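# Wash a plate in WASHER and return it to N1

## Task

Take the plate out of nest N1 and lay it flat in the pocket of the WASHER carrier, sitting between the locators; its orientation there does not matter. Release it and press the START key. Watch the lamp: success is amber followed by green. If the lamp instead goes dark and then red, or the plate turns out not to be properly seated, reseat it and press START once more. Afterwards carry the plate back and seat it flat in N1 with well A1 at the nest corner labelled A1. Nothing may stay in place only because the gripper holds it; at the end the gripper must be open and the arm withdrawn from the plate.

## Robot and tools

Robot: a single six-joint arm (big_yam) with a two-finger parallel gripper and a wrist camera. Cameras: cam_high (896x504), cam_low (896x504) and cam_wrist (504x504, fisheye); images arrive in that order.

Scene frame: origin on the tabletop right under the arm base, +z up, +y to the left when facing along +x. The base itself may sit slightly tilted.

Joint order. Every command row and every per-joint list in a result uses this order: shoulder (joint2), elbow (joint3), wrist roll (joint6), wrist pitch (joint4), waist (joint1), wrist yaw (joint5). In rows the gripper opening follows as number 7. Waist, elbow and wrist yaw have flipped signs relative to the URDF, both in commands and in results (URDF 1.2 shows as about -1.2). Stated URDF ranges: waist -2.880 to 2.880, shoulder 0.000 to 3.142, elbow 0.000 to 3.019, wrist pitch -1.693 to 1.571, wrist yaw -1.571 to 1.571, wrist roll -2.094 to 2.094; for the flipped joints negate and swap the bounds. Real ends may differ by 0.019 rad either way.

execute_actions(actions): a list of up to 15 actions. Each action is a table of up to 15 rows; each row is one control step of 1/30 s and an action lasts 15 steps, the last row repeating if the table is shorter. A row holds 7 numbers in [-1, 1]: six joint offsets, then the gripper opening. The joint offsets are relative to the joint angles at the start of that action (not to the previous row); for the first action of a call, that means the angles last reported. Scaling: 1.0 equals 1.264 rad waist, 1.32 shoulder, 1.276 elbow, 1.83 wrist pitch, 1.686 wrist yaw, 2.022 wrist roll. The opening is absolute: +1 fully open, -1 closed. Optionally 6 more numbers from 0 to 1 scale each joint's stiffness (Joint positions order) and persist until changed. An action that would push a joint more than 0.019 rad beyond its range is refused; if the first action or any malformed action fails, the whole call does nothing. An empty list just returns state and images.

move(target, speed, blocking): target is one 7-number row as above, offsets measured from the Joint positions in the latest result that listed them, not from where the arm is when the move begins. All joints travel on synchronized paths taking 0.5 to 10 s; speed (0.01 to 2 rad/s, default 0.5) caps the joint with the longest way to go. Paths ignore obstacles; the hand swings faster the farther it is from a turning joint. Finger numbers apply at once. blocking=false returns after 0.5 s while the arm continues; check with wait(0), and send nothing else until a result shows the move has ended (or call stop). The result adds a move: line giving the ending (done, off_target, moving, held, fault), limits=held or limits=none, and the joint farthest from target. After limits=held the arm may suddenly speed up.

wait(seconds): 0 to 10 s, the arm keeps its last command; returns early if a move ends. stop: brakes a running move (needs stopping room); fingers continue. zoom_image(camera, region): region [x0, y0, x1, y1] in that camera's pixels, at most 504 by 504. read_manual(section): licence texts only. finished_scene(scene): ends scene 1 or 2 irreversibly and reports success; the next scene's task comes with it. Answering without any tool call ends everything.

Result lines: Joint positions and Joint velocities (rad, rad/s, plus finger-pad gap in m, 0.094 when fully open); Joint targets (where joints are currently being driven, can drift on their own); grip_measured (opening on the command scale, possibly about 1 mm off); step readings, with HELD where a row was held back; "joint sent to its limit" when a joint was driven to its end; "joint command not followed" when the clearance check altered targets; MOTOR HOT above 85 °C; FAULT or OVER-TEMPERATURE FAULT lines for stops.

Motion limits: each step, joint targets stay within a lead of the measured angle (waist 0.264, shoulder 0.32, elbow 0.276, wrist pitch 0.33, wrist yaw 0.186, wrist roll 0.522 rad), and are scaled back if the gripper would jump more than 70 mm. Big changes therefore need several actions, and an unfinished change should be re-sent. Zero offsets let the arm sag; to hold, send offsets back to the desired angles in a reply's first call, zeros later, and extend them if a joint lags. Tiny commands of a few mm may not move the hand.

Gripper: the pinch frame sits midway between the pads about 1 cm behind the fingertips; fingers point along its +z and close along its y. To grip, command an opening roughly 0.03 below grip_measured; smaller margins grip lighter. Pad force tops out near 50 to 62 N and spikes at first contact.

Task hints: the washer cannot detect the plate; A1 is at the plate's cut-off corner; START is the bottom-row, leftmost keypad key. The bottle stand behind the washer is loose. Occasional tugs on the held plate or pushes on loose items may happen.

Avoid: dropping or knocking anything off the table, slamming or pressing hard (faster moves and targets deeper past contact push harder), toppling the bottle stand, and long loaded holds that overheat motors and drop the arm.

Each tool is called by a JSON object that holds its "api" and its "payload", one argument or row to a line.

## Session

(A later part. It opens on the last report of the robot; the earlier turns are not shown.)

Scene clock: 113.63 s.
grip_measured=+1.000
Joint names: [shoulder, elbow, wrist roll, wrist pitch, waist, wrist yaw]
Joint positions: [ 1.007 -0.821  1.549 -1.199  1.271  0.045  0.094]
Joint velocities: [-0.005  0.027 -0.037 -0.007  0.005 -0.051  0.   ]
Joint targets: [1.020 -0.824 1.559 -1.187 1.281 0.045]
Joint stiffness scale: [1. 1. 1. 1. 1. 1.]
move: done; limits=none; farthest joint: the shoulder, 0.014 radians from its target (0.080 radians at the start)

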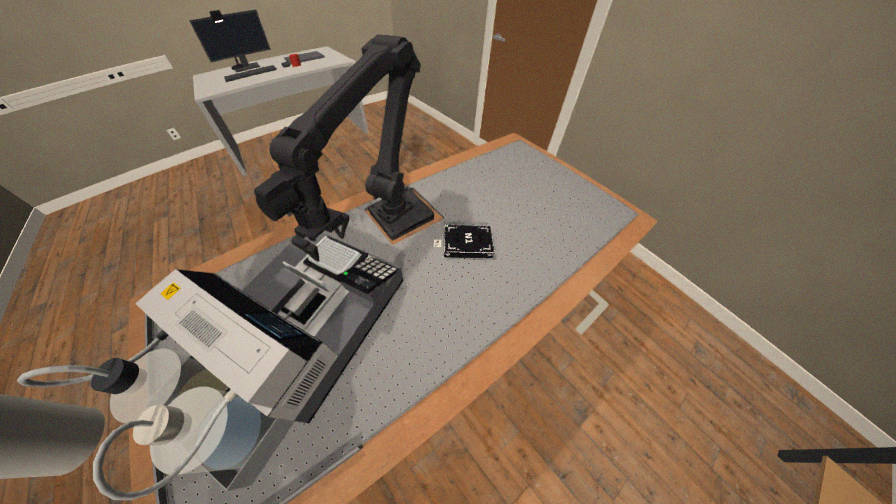

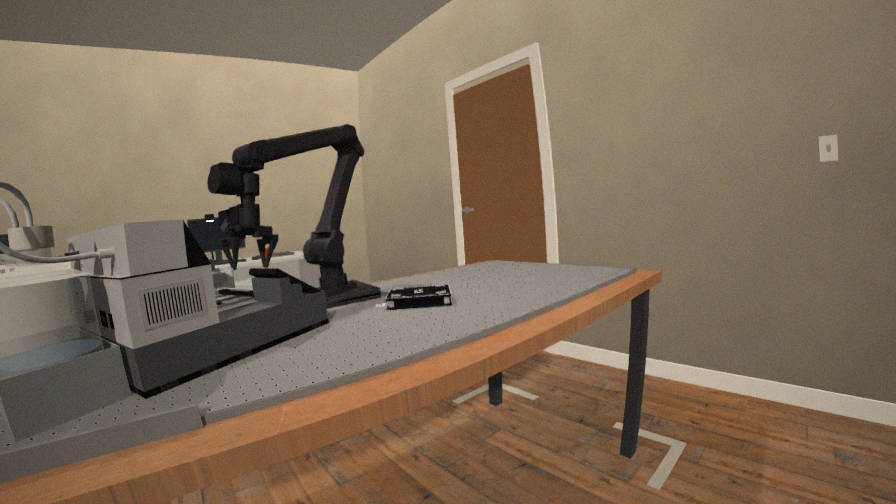

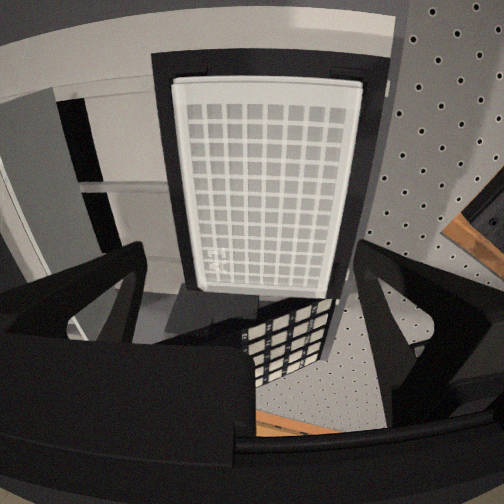

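{"api": "move", "payload": {
  "target": [0.12,-0.02,0,0.008,0,-0.004,1],
  "speed": 0.15
}}

{"api": "move", "payload": {
  "target": [0,-0.02,0,0,0,0,0.71]
}}

Scene clock: 119.30 s.
grip_measured=+1.000
Joint names: [shoulder, elbow, wrist roll, wrist pitch, waist, wrist yaw]
Joint positions: [ 1.155 -0.821  1.549 -1.193  1.271  0.041  0.094]
Joint velocities: [ 0.005 -0.002  0.066 -0.007  0.015  0.066  0.   ]
Joint targets: [1.165 -0.846 1.549 -1.184 1.271 0.039]
Joint stiffness scale: [1. 1. 1. 1. 1. 1.]
move: off_target; limits=none; farthest joint: the elbow, 0.026 radians from its target (0.026 radians at the start)

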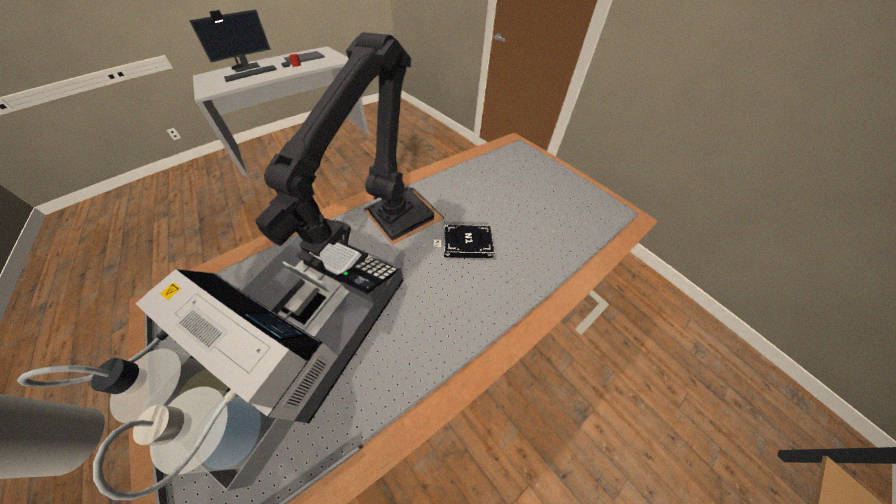

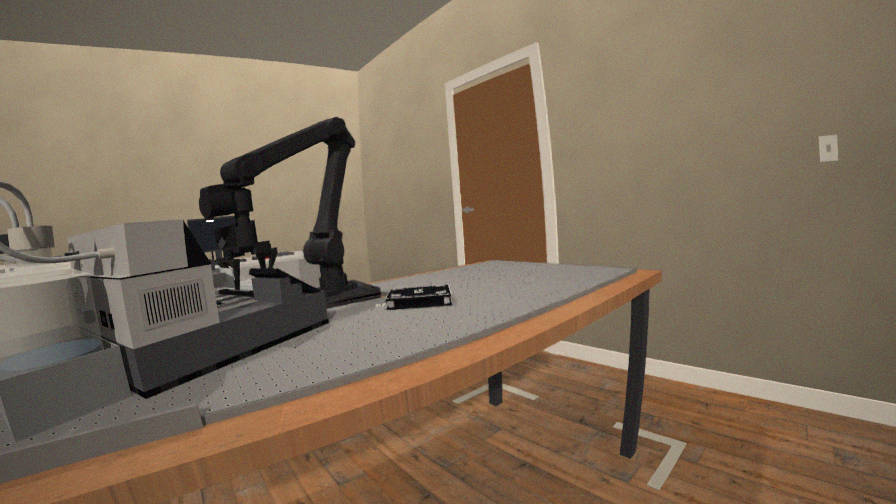

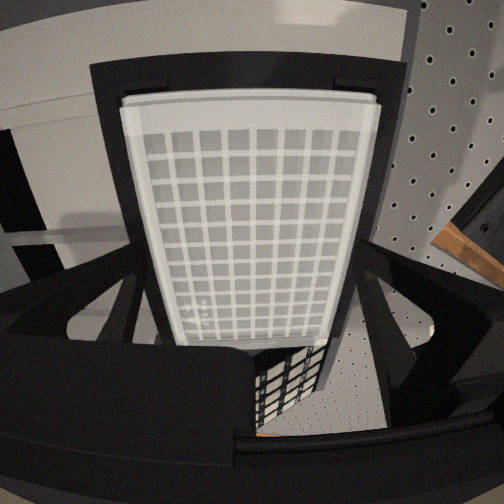

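Scene clock: 120.00 s.
grip_measured=+0.734
Joint names: [shoulder, elbow, wrist roll, wrist pitch, waist, wrist yaw]
Joint positions: [ 1.155 -0.82   1.549 -1.194  1.271  0.041  0.081]
Joint velocities: [-0.024 -0.002  0.007 -0.012  0.005  0.007  0.   ]
Joint targets: [1.155 -0.846 1.549 -1.193 1.271 0.041]
Joint stiffness scale: [1. 1. 1. 1. 1. 1.]
move: off_target; limits=none; farthest joint: the elbow, 0.026 radians from its target (0.026 radians at the start)

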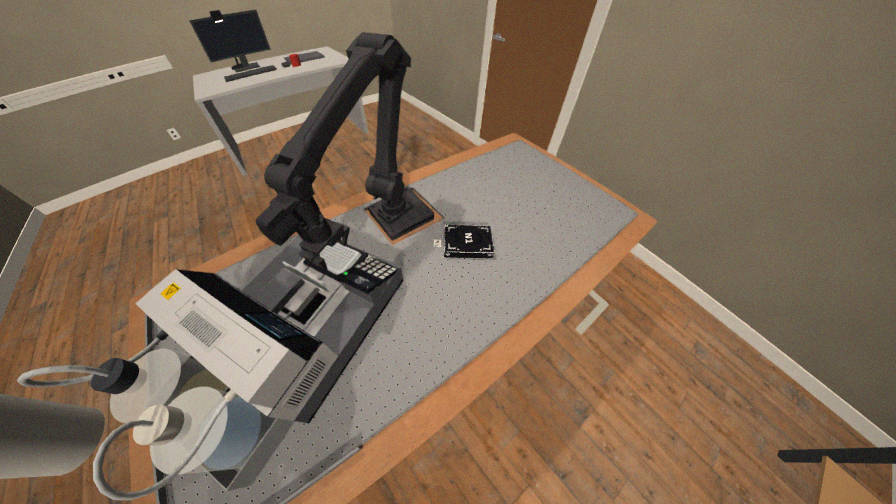

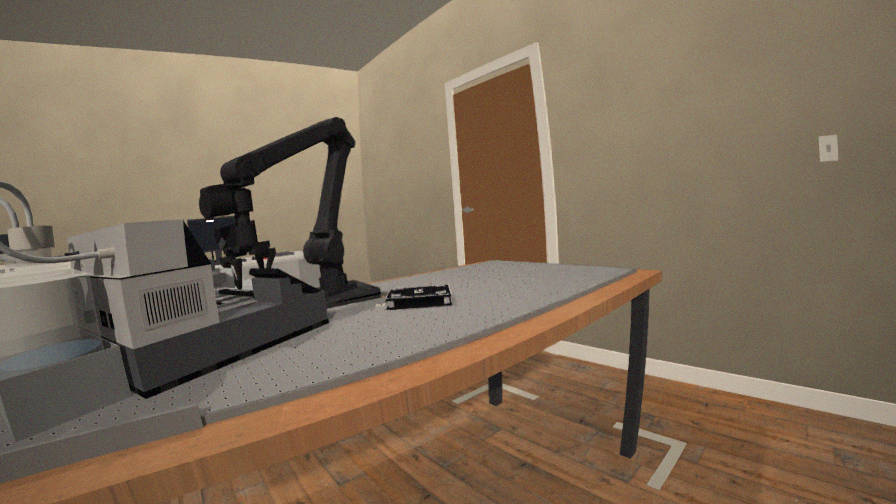

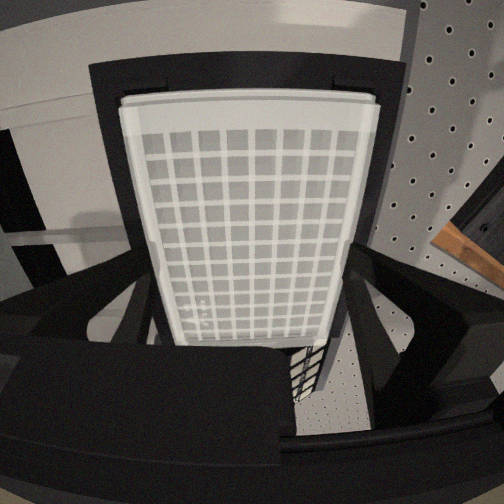

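{"api": "move", "payload": {
  "target": [-0.06,-0.035,0,0,0,0,0.7],
  "speed": 0.12
}}

{"api": "move", "payload": {
  "target": [-0.05,-0.15,0,-0.13,0,0,0.7],
  "speed": 0.3
}}

{"api": "move", "payload": {
  "target": [0,-0.03,-0.75,0,-1,-0.049,0.7],
  "speed": 0.7
}}

Scene clock: 124.83 s.
grip_measured=+0.734
Joint names: [shoulder, elbow, wrist roll, wrist pitch, waist, wrist yaw]
Joint positions: [ 1.089 -0.82   1.549 -1.194  1.271  0.041  0.081]
Joint velocities: [ 0.005  0.012  0.022 -0.002  0.005 -0.081 -0.   ]
Joint targets: [1.075 -0.865 1.549 -1.194 1.271 0.041]
Joint stiffness scale: [1. 1. 1. 1. 1. 1.]
move: off_target; limits=none; farthest joint: the elbow, 0.044 radians from its target (0.044 radians at the start)

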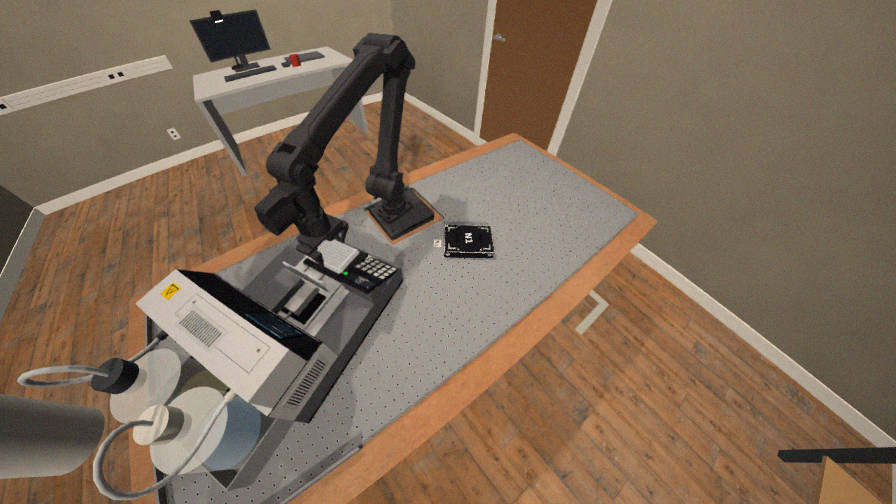

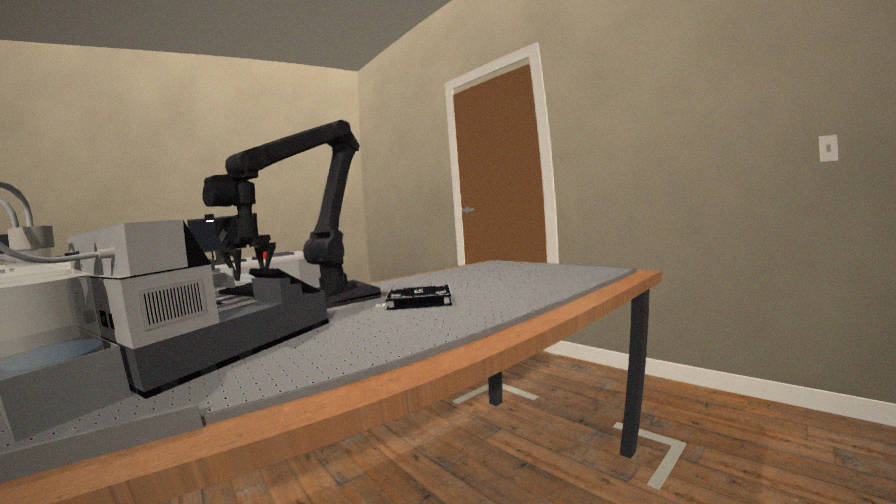

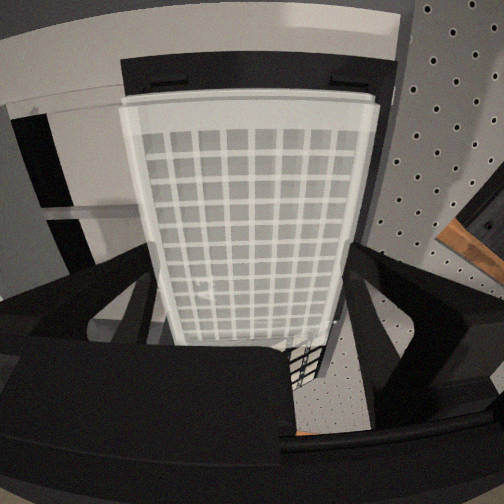

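Scene clock: 126.07 s.
grip_measured=+0.734
Joint names: [shoulder, elbow, wrist roll, wrist pitch, waist, wrist yaw]
Joint positions: [ 1.035 -0.963  1.549 -1.423  1.271  0.041  0.081]
Joint velocities: [ 0.015  0.002  0.051 -0.002  0.005  0.022 -0.   ]
Joint targets: [1.023 -1.012 1.549 -1.432 1.271 0.041]
Joint stiffness scale: [1. 1. 1. 1. 1. 1.]
move: off_target; limits=none; farthest joint: the elbow, 0.048 radians from its target (0.191 radians at the start)

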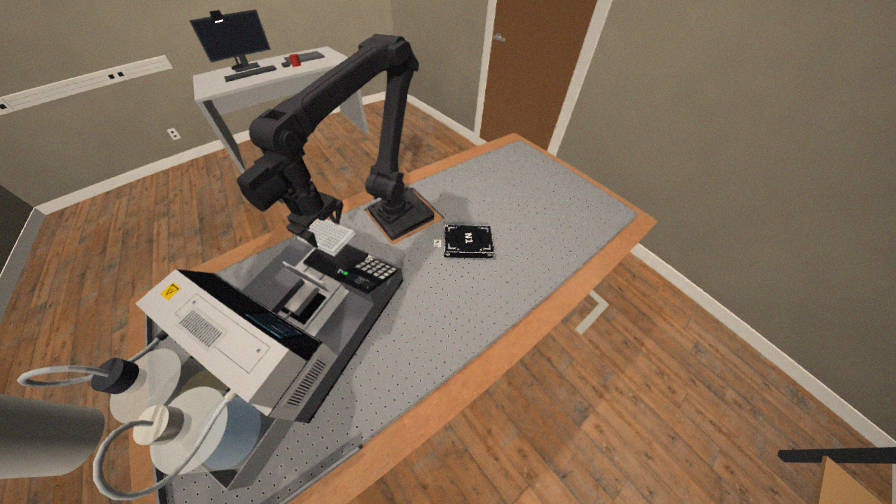

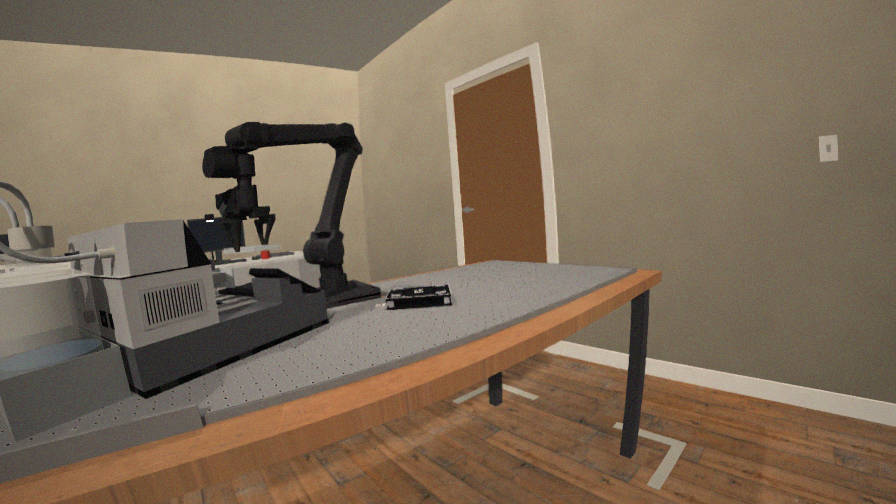

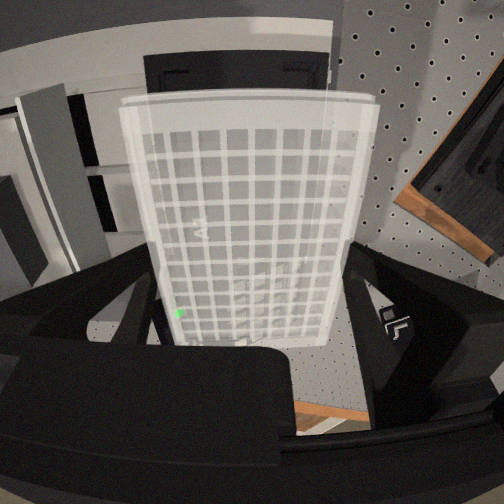

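Scene clock: 129.10 s.
grip_measured=+0.735
Joint names: [shoulder, elbow, wrist roll, wrist pitch, waist, wrist yaw]
Joint positions: [ 1.035 -0.959  0.043 -1.423  0.011 -0.039  0.081]
Joint velocities: [ 0.015 -0.007 -0.066 -0.017 -0.005 -0.066 -0.001]
Joint targets: [1.035 -1.001 0.033 -1.423 0.007 -0.041]
Joint stiffness scale: [1. 1. 1. 1. 1. 1.]
move: off_target; limits=none; farthest joint: the elbow, 0.042 radians from its target (0.038 radians at the start)

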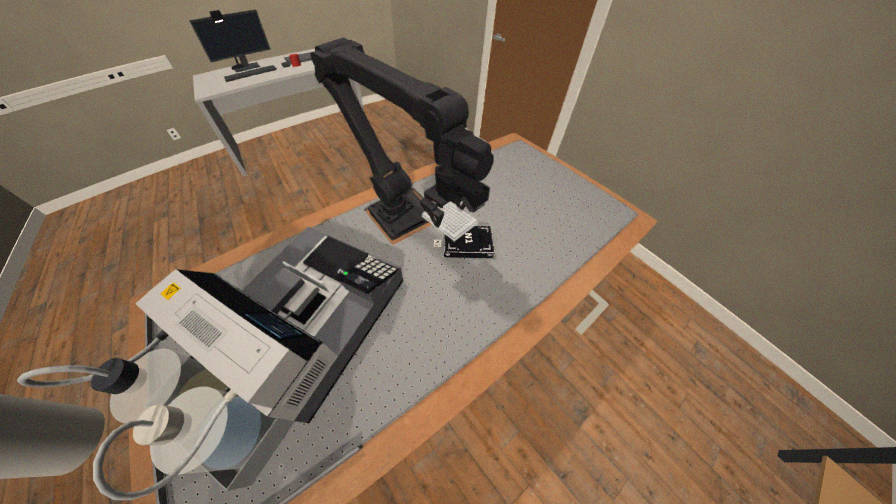

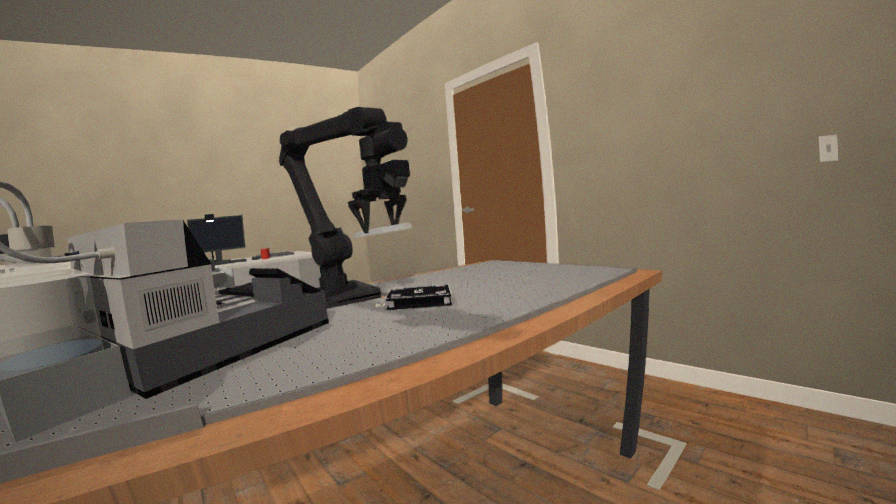

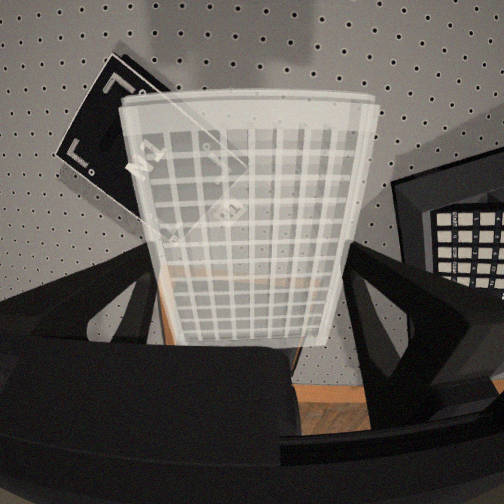

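Target [1.28,-0.713,-0.449,-0.993,-0.294].

{"api": "move", "payload": {
  "target": [0.194,0.189,-0.248,0.24,-0.249,0,0.7],
  "speed": 0.3
}}

Scene clock: 134.00 s.
grip_measured=+0.735
Joint names: [shoulder, elbow, wrist roll, wrist pitch, waist, wrist yaw]
Joint positions: [ 1.282 -0.711 -0.449 -0.994 -0.294 -0.039  0.081]
Joint velocities: [-0.005 -0.002  0.007 -0.022  0.015  0.037 -0.001]
Joint targets: [1.291 -0.718 -0.459 -0.984 -0.304 -0.039]
Joint stiffness scale: [1. 1. 1. 1. 1. 1.]
move: done; limits=none; farthest joint: the wrist pitch, 0.011 radians from its target (0.439 radians at the start)

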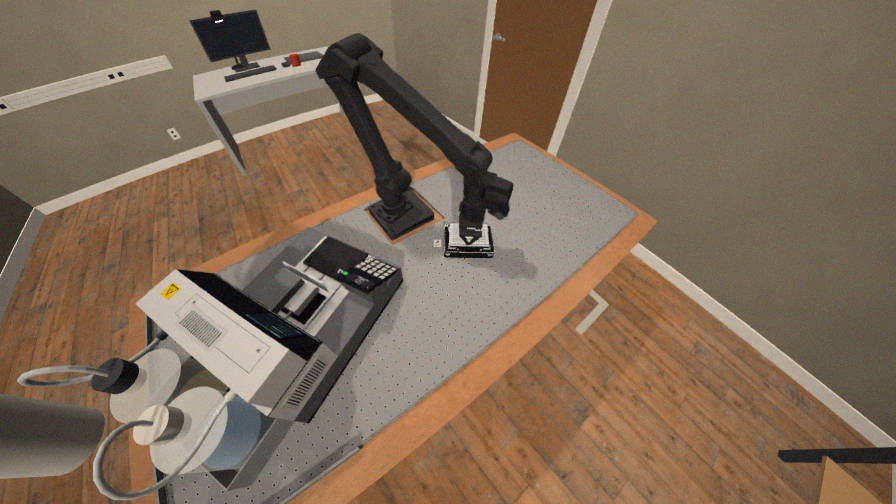

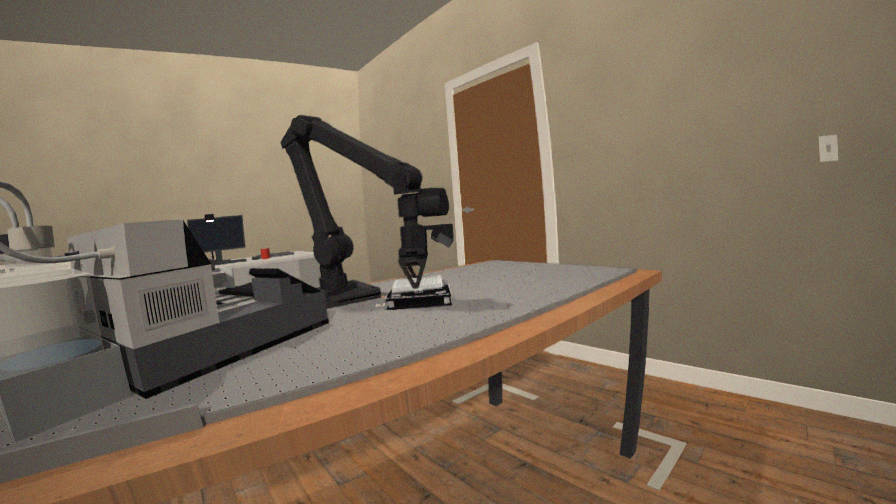

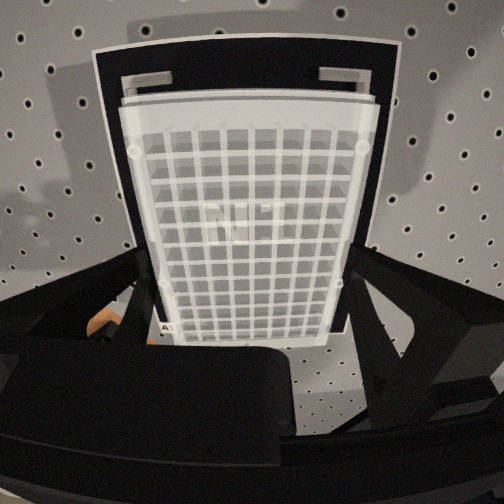

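{"api": "move", "payload": {
  "target": [0.027,-0.02,-0.01,0.014,0,0,0.7],
  "speed": 0.05
}}

Scene clock: 136.27 s.
grip_measured=+0.735
Joint names: [shoulder, elbow, wrist roll, wrist pitch, waist, wrist yaw]
Joint positions: [ 1.305 -0.711 -0.458 -0.98  -0.294 -0.039  0.081]
Joint velocities: [ 0.005  0.007  0.095  0.002 -0.005  0.007 -0.   ]
Joint targets: [1.318 -0.736 -0.469 -0.969 -0.294 -0.039]
Joint stiffness scale: [1. 1. 1. 1. 1. 1.]
move: off_target; limits=none; farthest joint: the elbow, 0.026 radians from its target (0.026 radians at the start)

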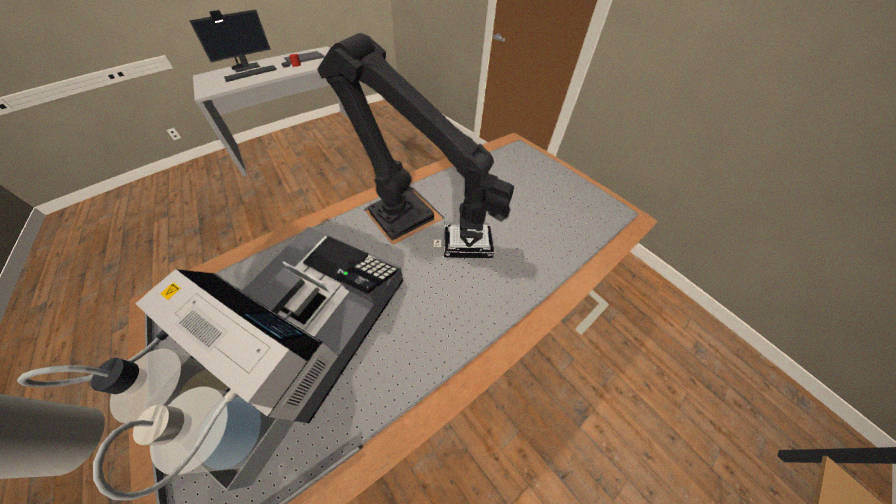

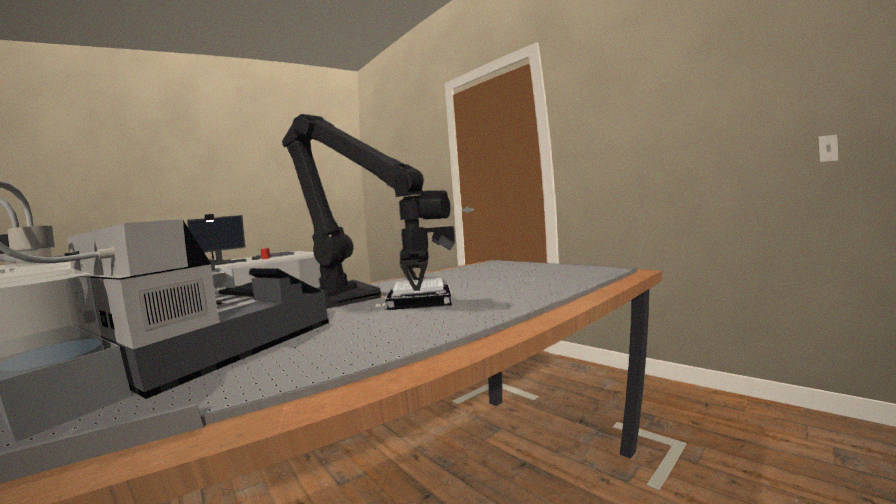

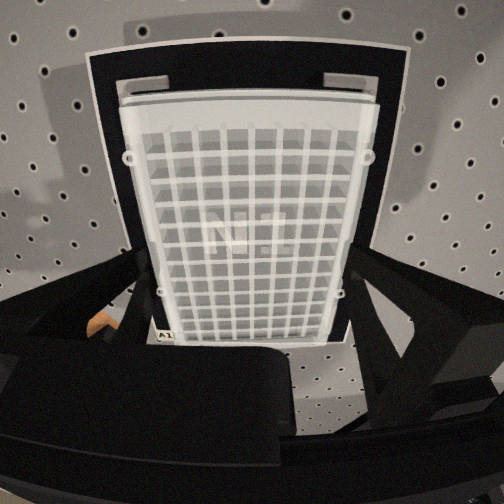

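{"api": "move", "payload": {
  "target": [0.03,-0.02,0,0.01,0,0.004,0.7],
  "speed": 0.04
}}

{"api": "execute_actions", "payload": {
  "actions": [
    [[0,-0.02,0,0,0,0,0.72]],
    [[0,-0.02,0,0,0,0,0.77]],
    [[0,-0.02,0,0,0,0,1]]
  ]
}}

{"api": "zoom_image", "payload": {
  "camera": "cam_low",
  "region": [370,265,470,315]
}}

Scene clock: 140.83 s.
grip_measured=+0.735
Joint names: [shoulder, elbow, wrist roll, wrist pitch, waist, wrist yaw]
Joint positions: [ 1.312 -0.711 -0.458 -0.98  -0.294 -0.038  0.081]
Joint velocities: [-0.015  0.017  0.081 -0.007 -0.005 -0.022  0.   ]
Joint targets: [1.345 -0.736 -0.458 -0.962 -0.294 -0.032]
Joint stiffness scale: [1. 1. 1. 1. 1. 1.]
move: off_target; limits=none; farthest joint: the shoulder, 0.033 radians from its target (0.039 radians at the start)

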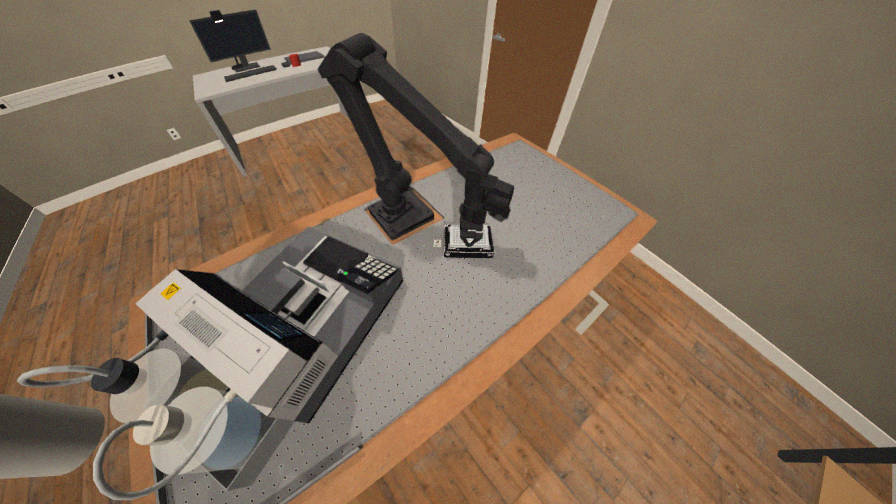

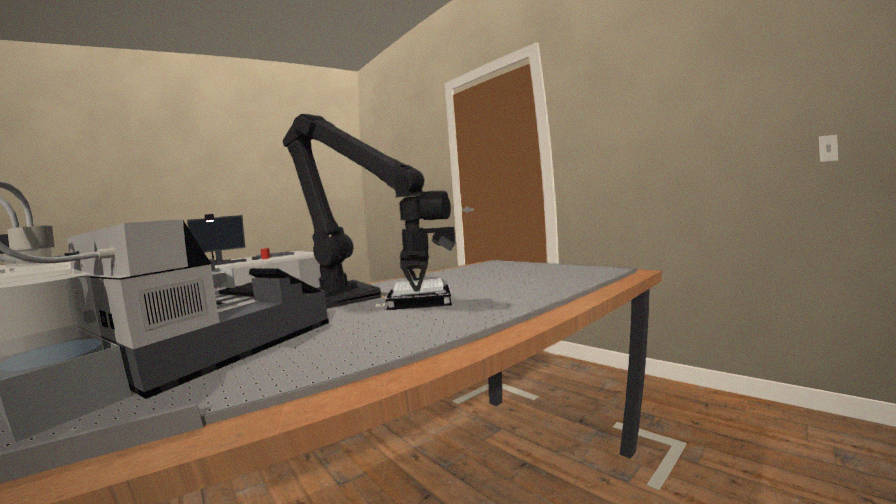

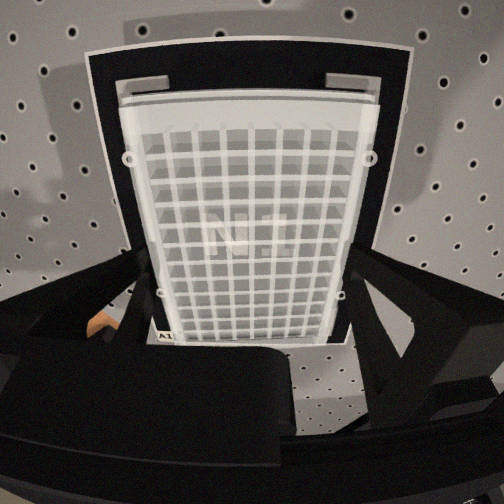

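Scene clock: 142.33 s.
grip_measured=+1.000
Joint names: [shoulder, elbow, wrist roll, wrist pitch, waist, wrist yaw]
Joint positions: [ 1.311 -0.711 -0.458 -0.98  -0.294 -0.037  0.094]
Joint velocities: [-0.015  0.007  0.022 -0.002  0.015  0.022  0.   ]
Joint targets: [1.311 -0.736 -0.458 -0.980 -0.294 -0.038]
Joint stiffness scale: [1. 1. 1. 1. 1. 1.]
Step readings (joint positions; steps 1 to 15: 1st action; 16 to 30: 2nd action; 31 to 45: 3rd action):
0: [1.312 -0.711 -0.458 -0.980 -0.294 -0.038]
1: [1.311 -0.711 -0.458 -0.980 -0.294 -0.038]
2: [1.311 -0.711 -0.458 -0.980 -0.294 -0.038]
4: [1.311 -0.711 -0.458 -0.980 -0.294 -0.038]
8: [1.311 -0.711 -0.458 -0.980 -0.294 -0.038]
15: [1.311 -0.711 -0.458 -0.980 -0.294 -0.038]
16: [1.311 -0.711 -0.458 -0.980 -0.294 -0.038]
17: [1.311 -0.711 -0.458 -0.980 -0.294 -0.038]
19: [1.311 -0.711 -0.458 -0.980 -0.294 -0.038]
23: [1.311 -0.711 -0.458 -0.980 -0.294 -0.038]
30: [1.311 -0.711 -0.458 -0.980 -0.294 -0.038]
31: [1.311 -0.711 -0.458 -0.980 -0.294 -0.037]
32: [1.311 -0.711 -0.458 -0.980 -0.294 -0.037]
34: [1.311 -0.711 -0.458 -0.980 -0.294 -0.037]
38: [1.311 -0.711 -0.458 -0.980 -0.294 -0.037]
45: Joint positions above

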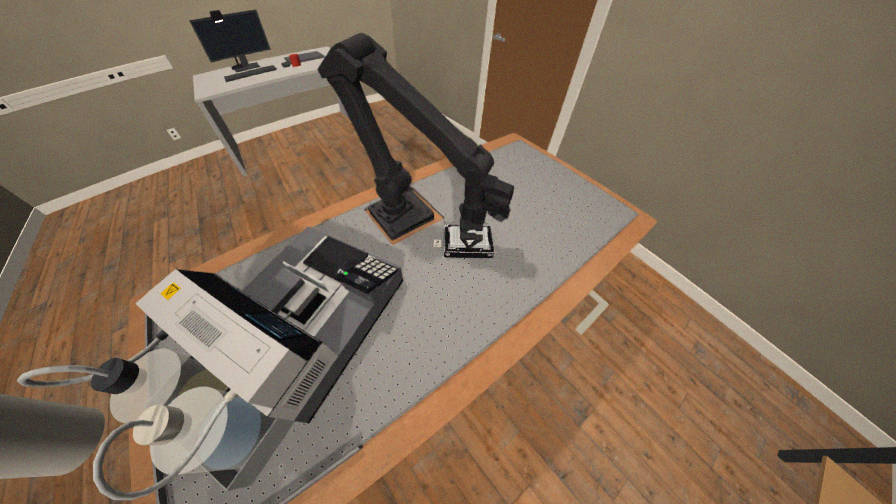

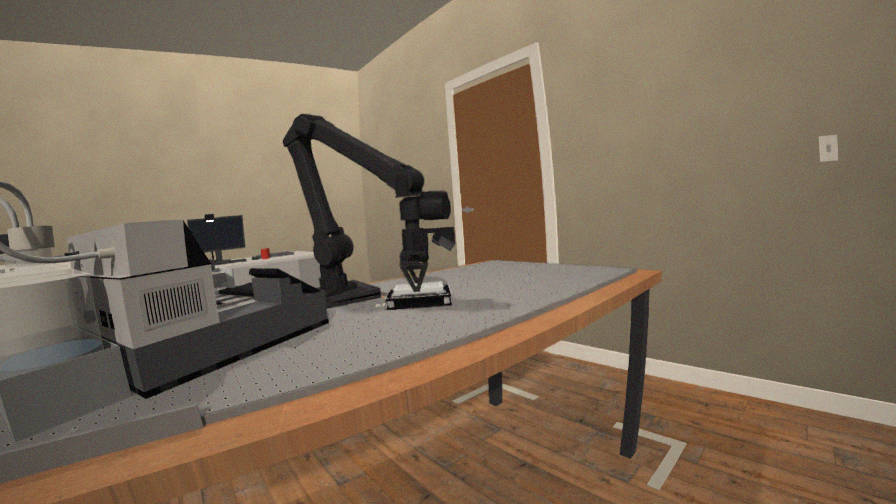

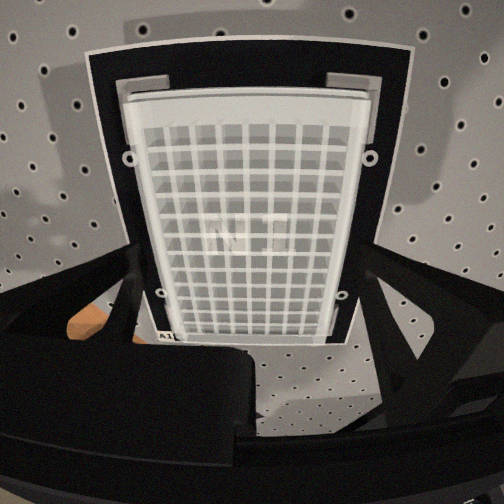

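Region (370, 265, 470, 315) of cam_low's 896x504 image, scaled by 5.040, with more detail than that image has.

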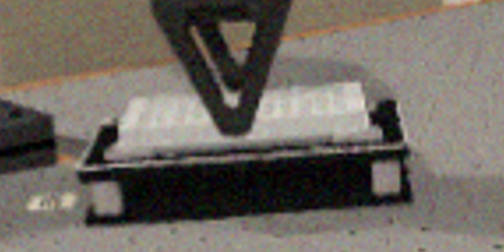

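{"api": "move", "payload": {
  "target": [-0.25,-0.15,0,-0.17,0,0,1],
  "speed": 0.4
}}

{"api": "zoom_image", "payload": {
  "camera": "cam_wrist",
  "region": [130,50,370,290]
}}

Scene clock: 147.90 s.
grip_measured=+1.000
Joint names: [shoulder, elbow, wrist roll, wrist pitch, waist, wrist yaw]
Joint positions: [ 0.98  -0.858 -0.458 -1.283 -0.294 -0.037  0.094]
Joint velocities: [-0.005 -0.002  0.037  0.012 -0.005  0.007  0.   ]
Joint targets: [0.981 -0.902 -0.458 -1.292 -0.294 -0.037]
Joint stiffness scale: [1. 1. 1. 1. 1. 1.]
move: off_target; limits=none; farthest joint: the elbow, 0.045 radians from its target (0.192 radians at the start)

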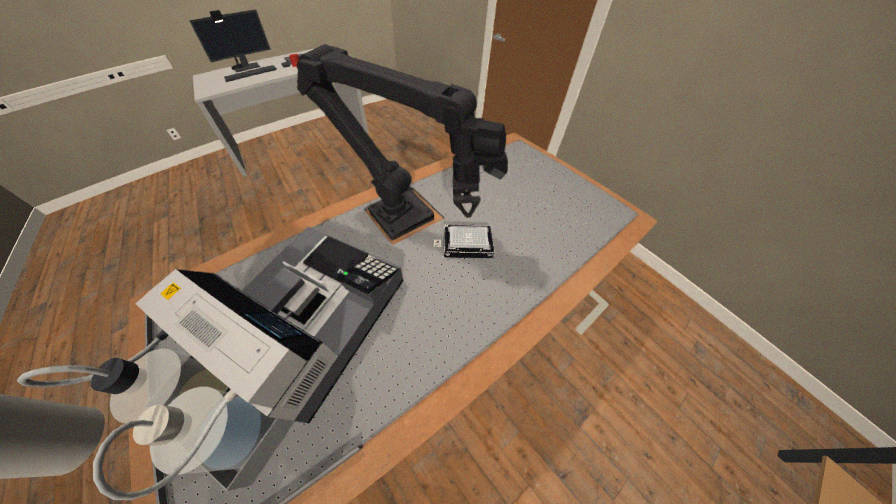

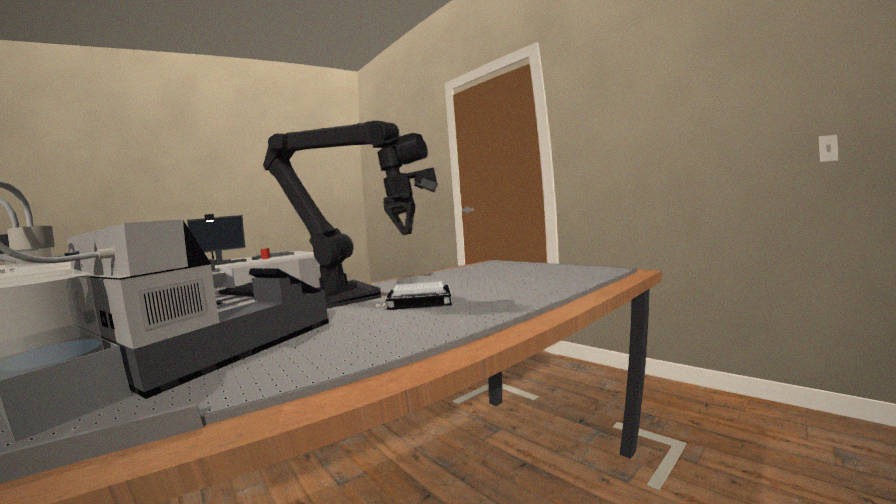

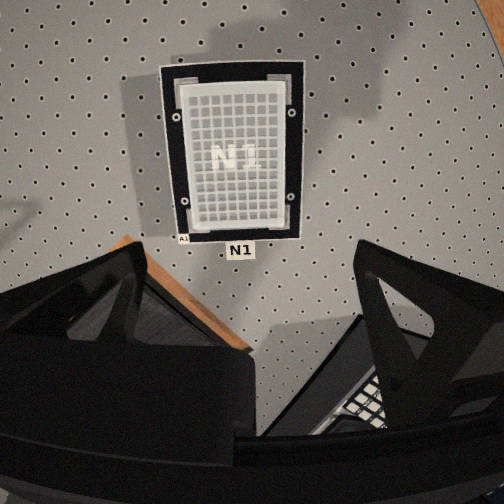

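Region (130, 50, 370, 290) of cam_wrist's 504x504 image, scaled by 2.100, with more detail than that image has.

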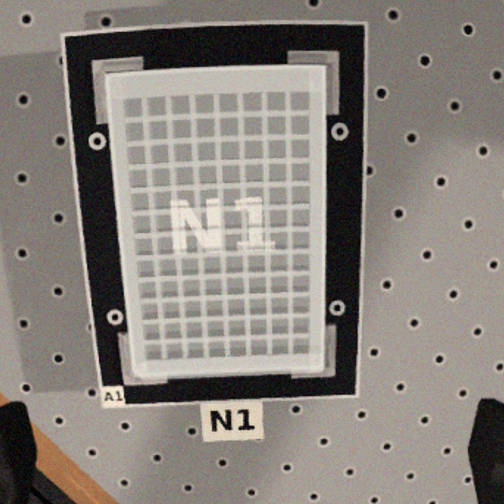

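{"api": "finished_scene", "payload": {
  "scene": 2
}}

The scene is finished: the task was done.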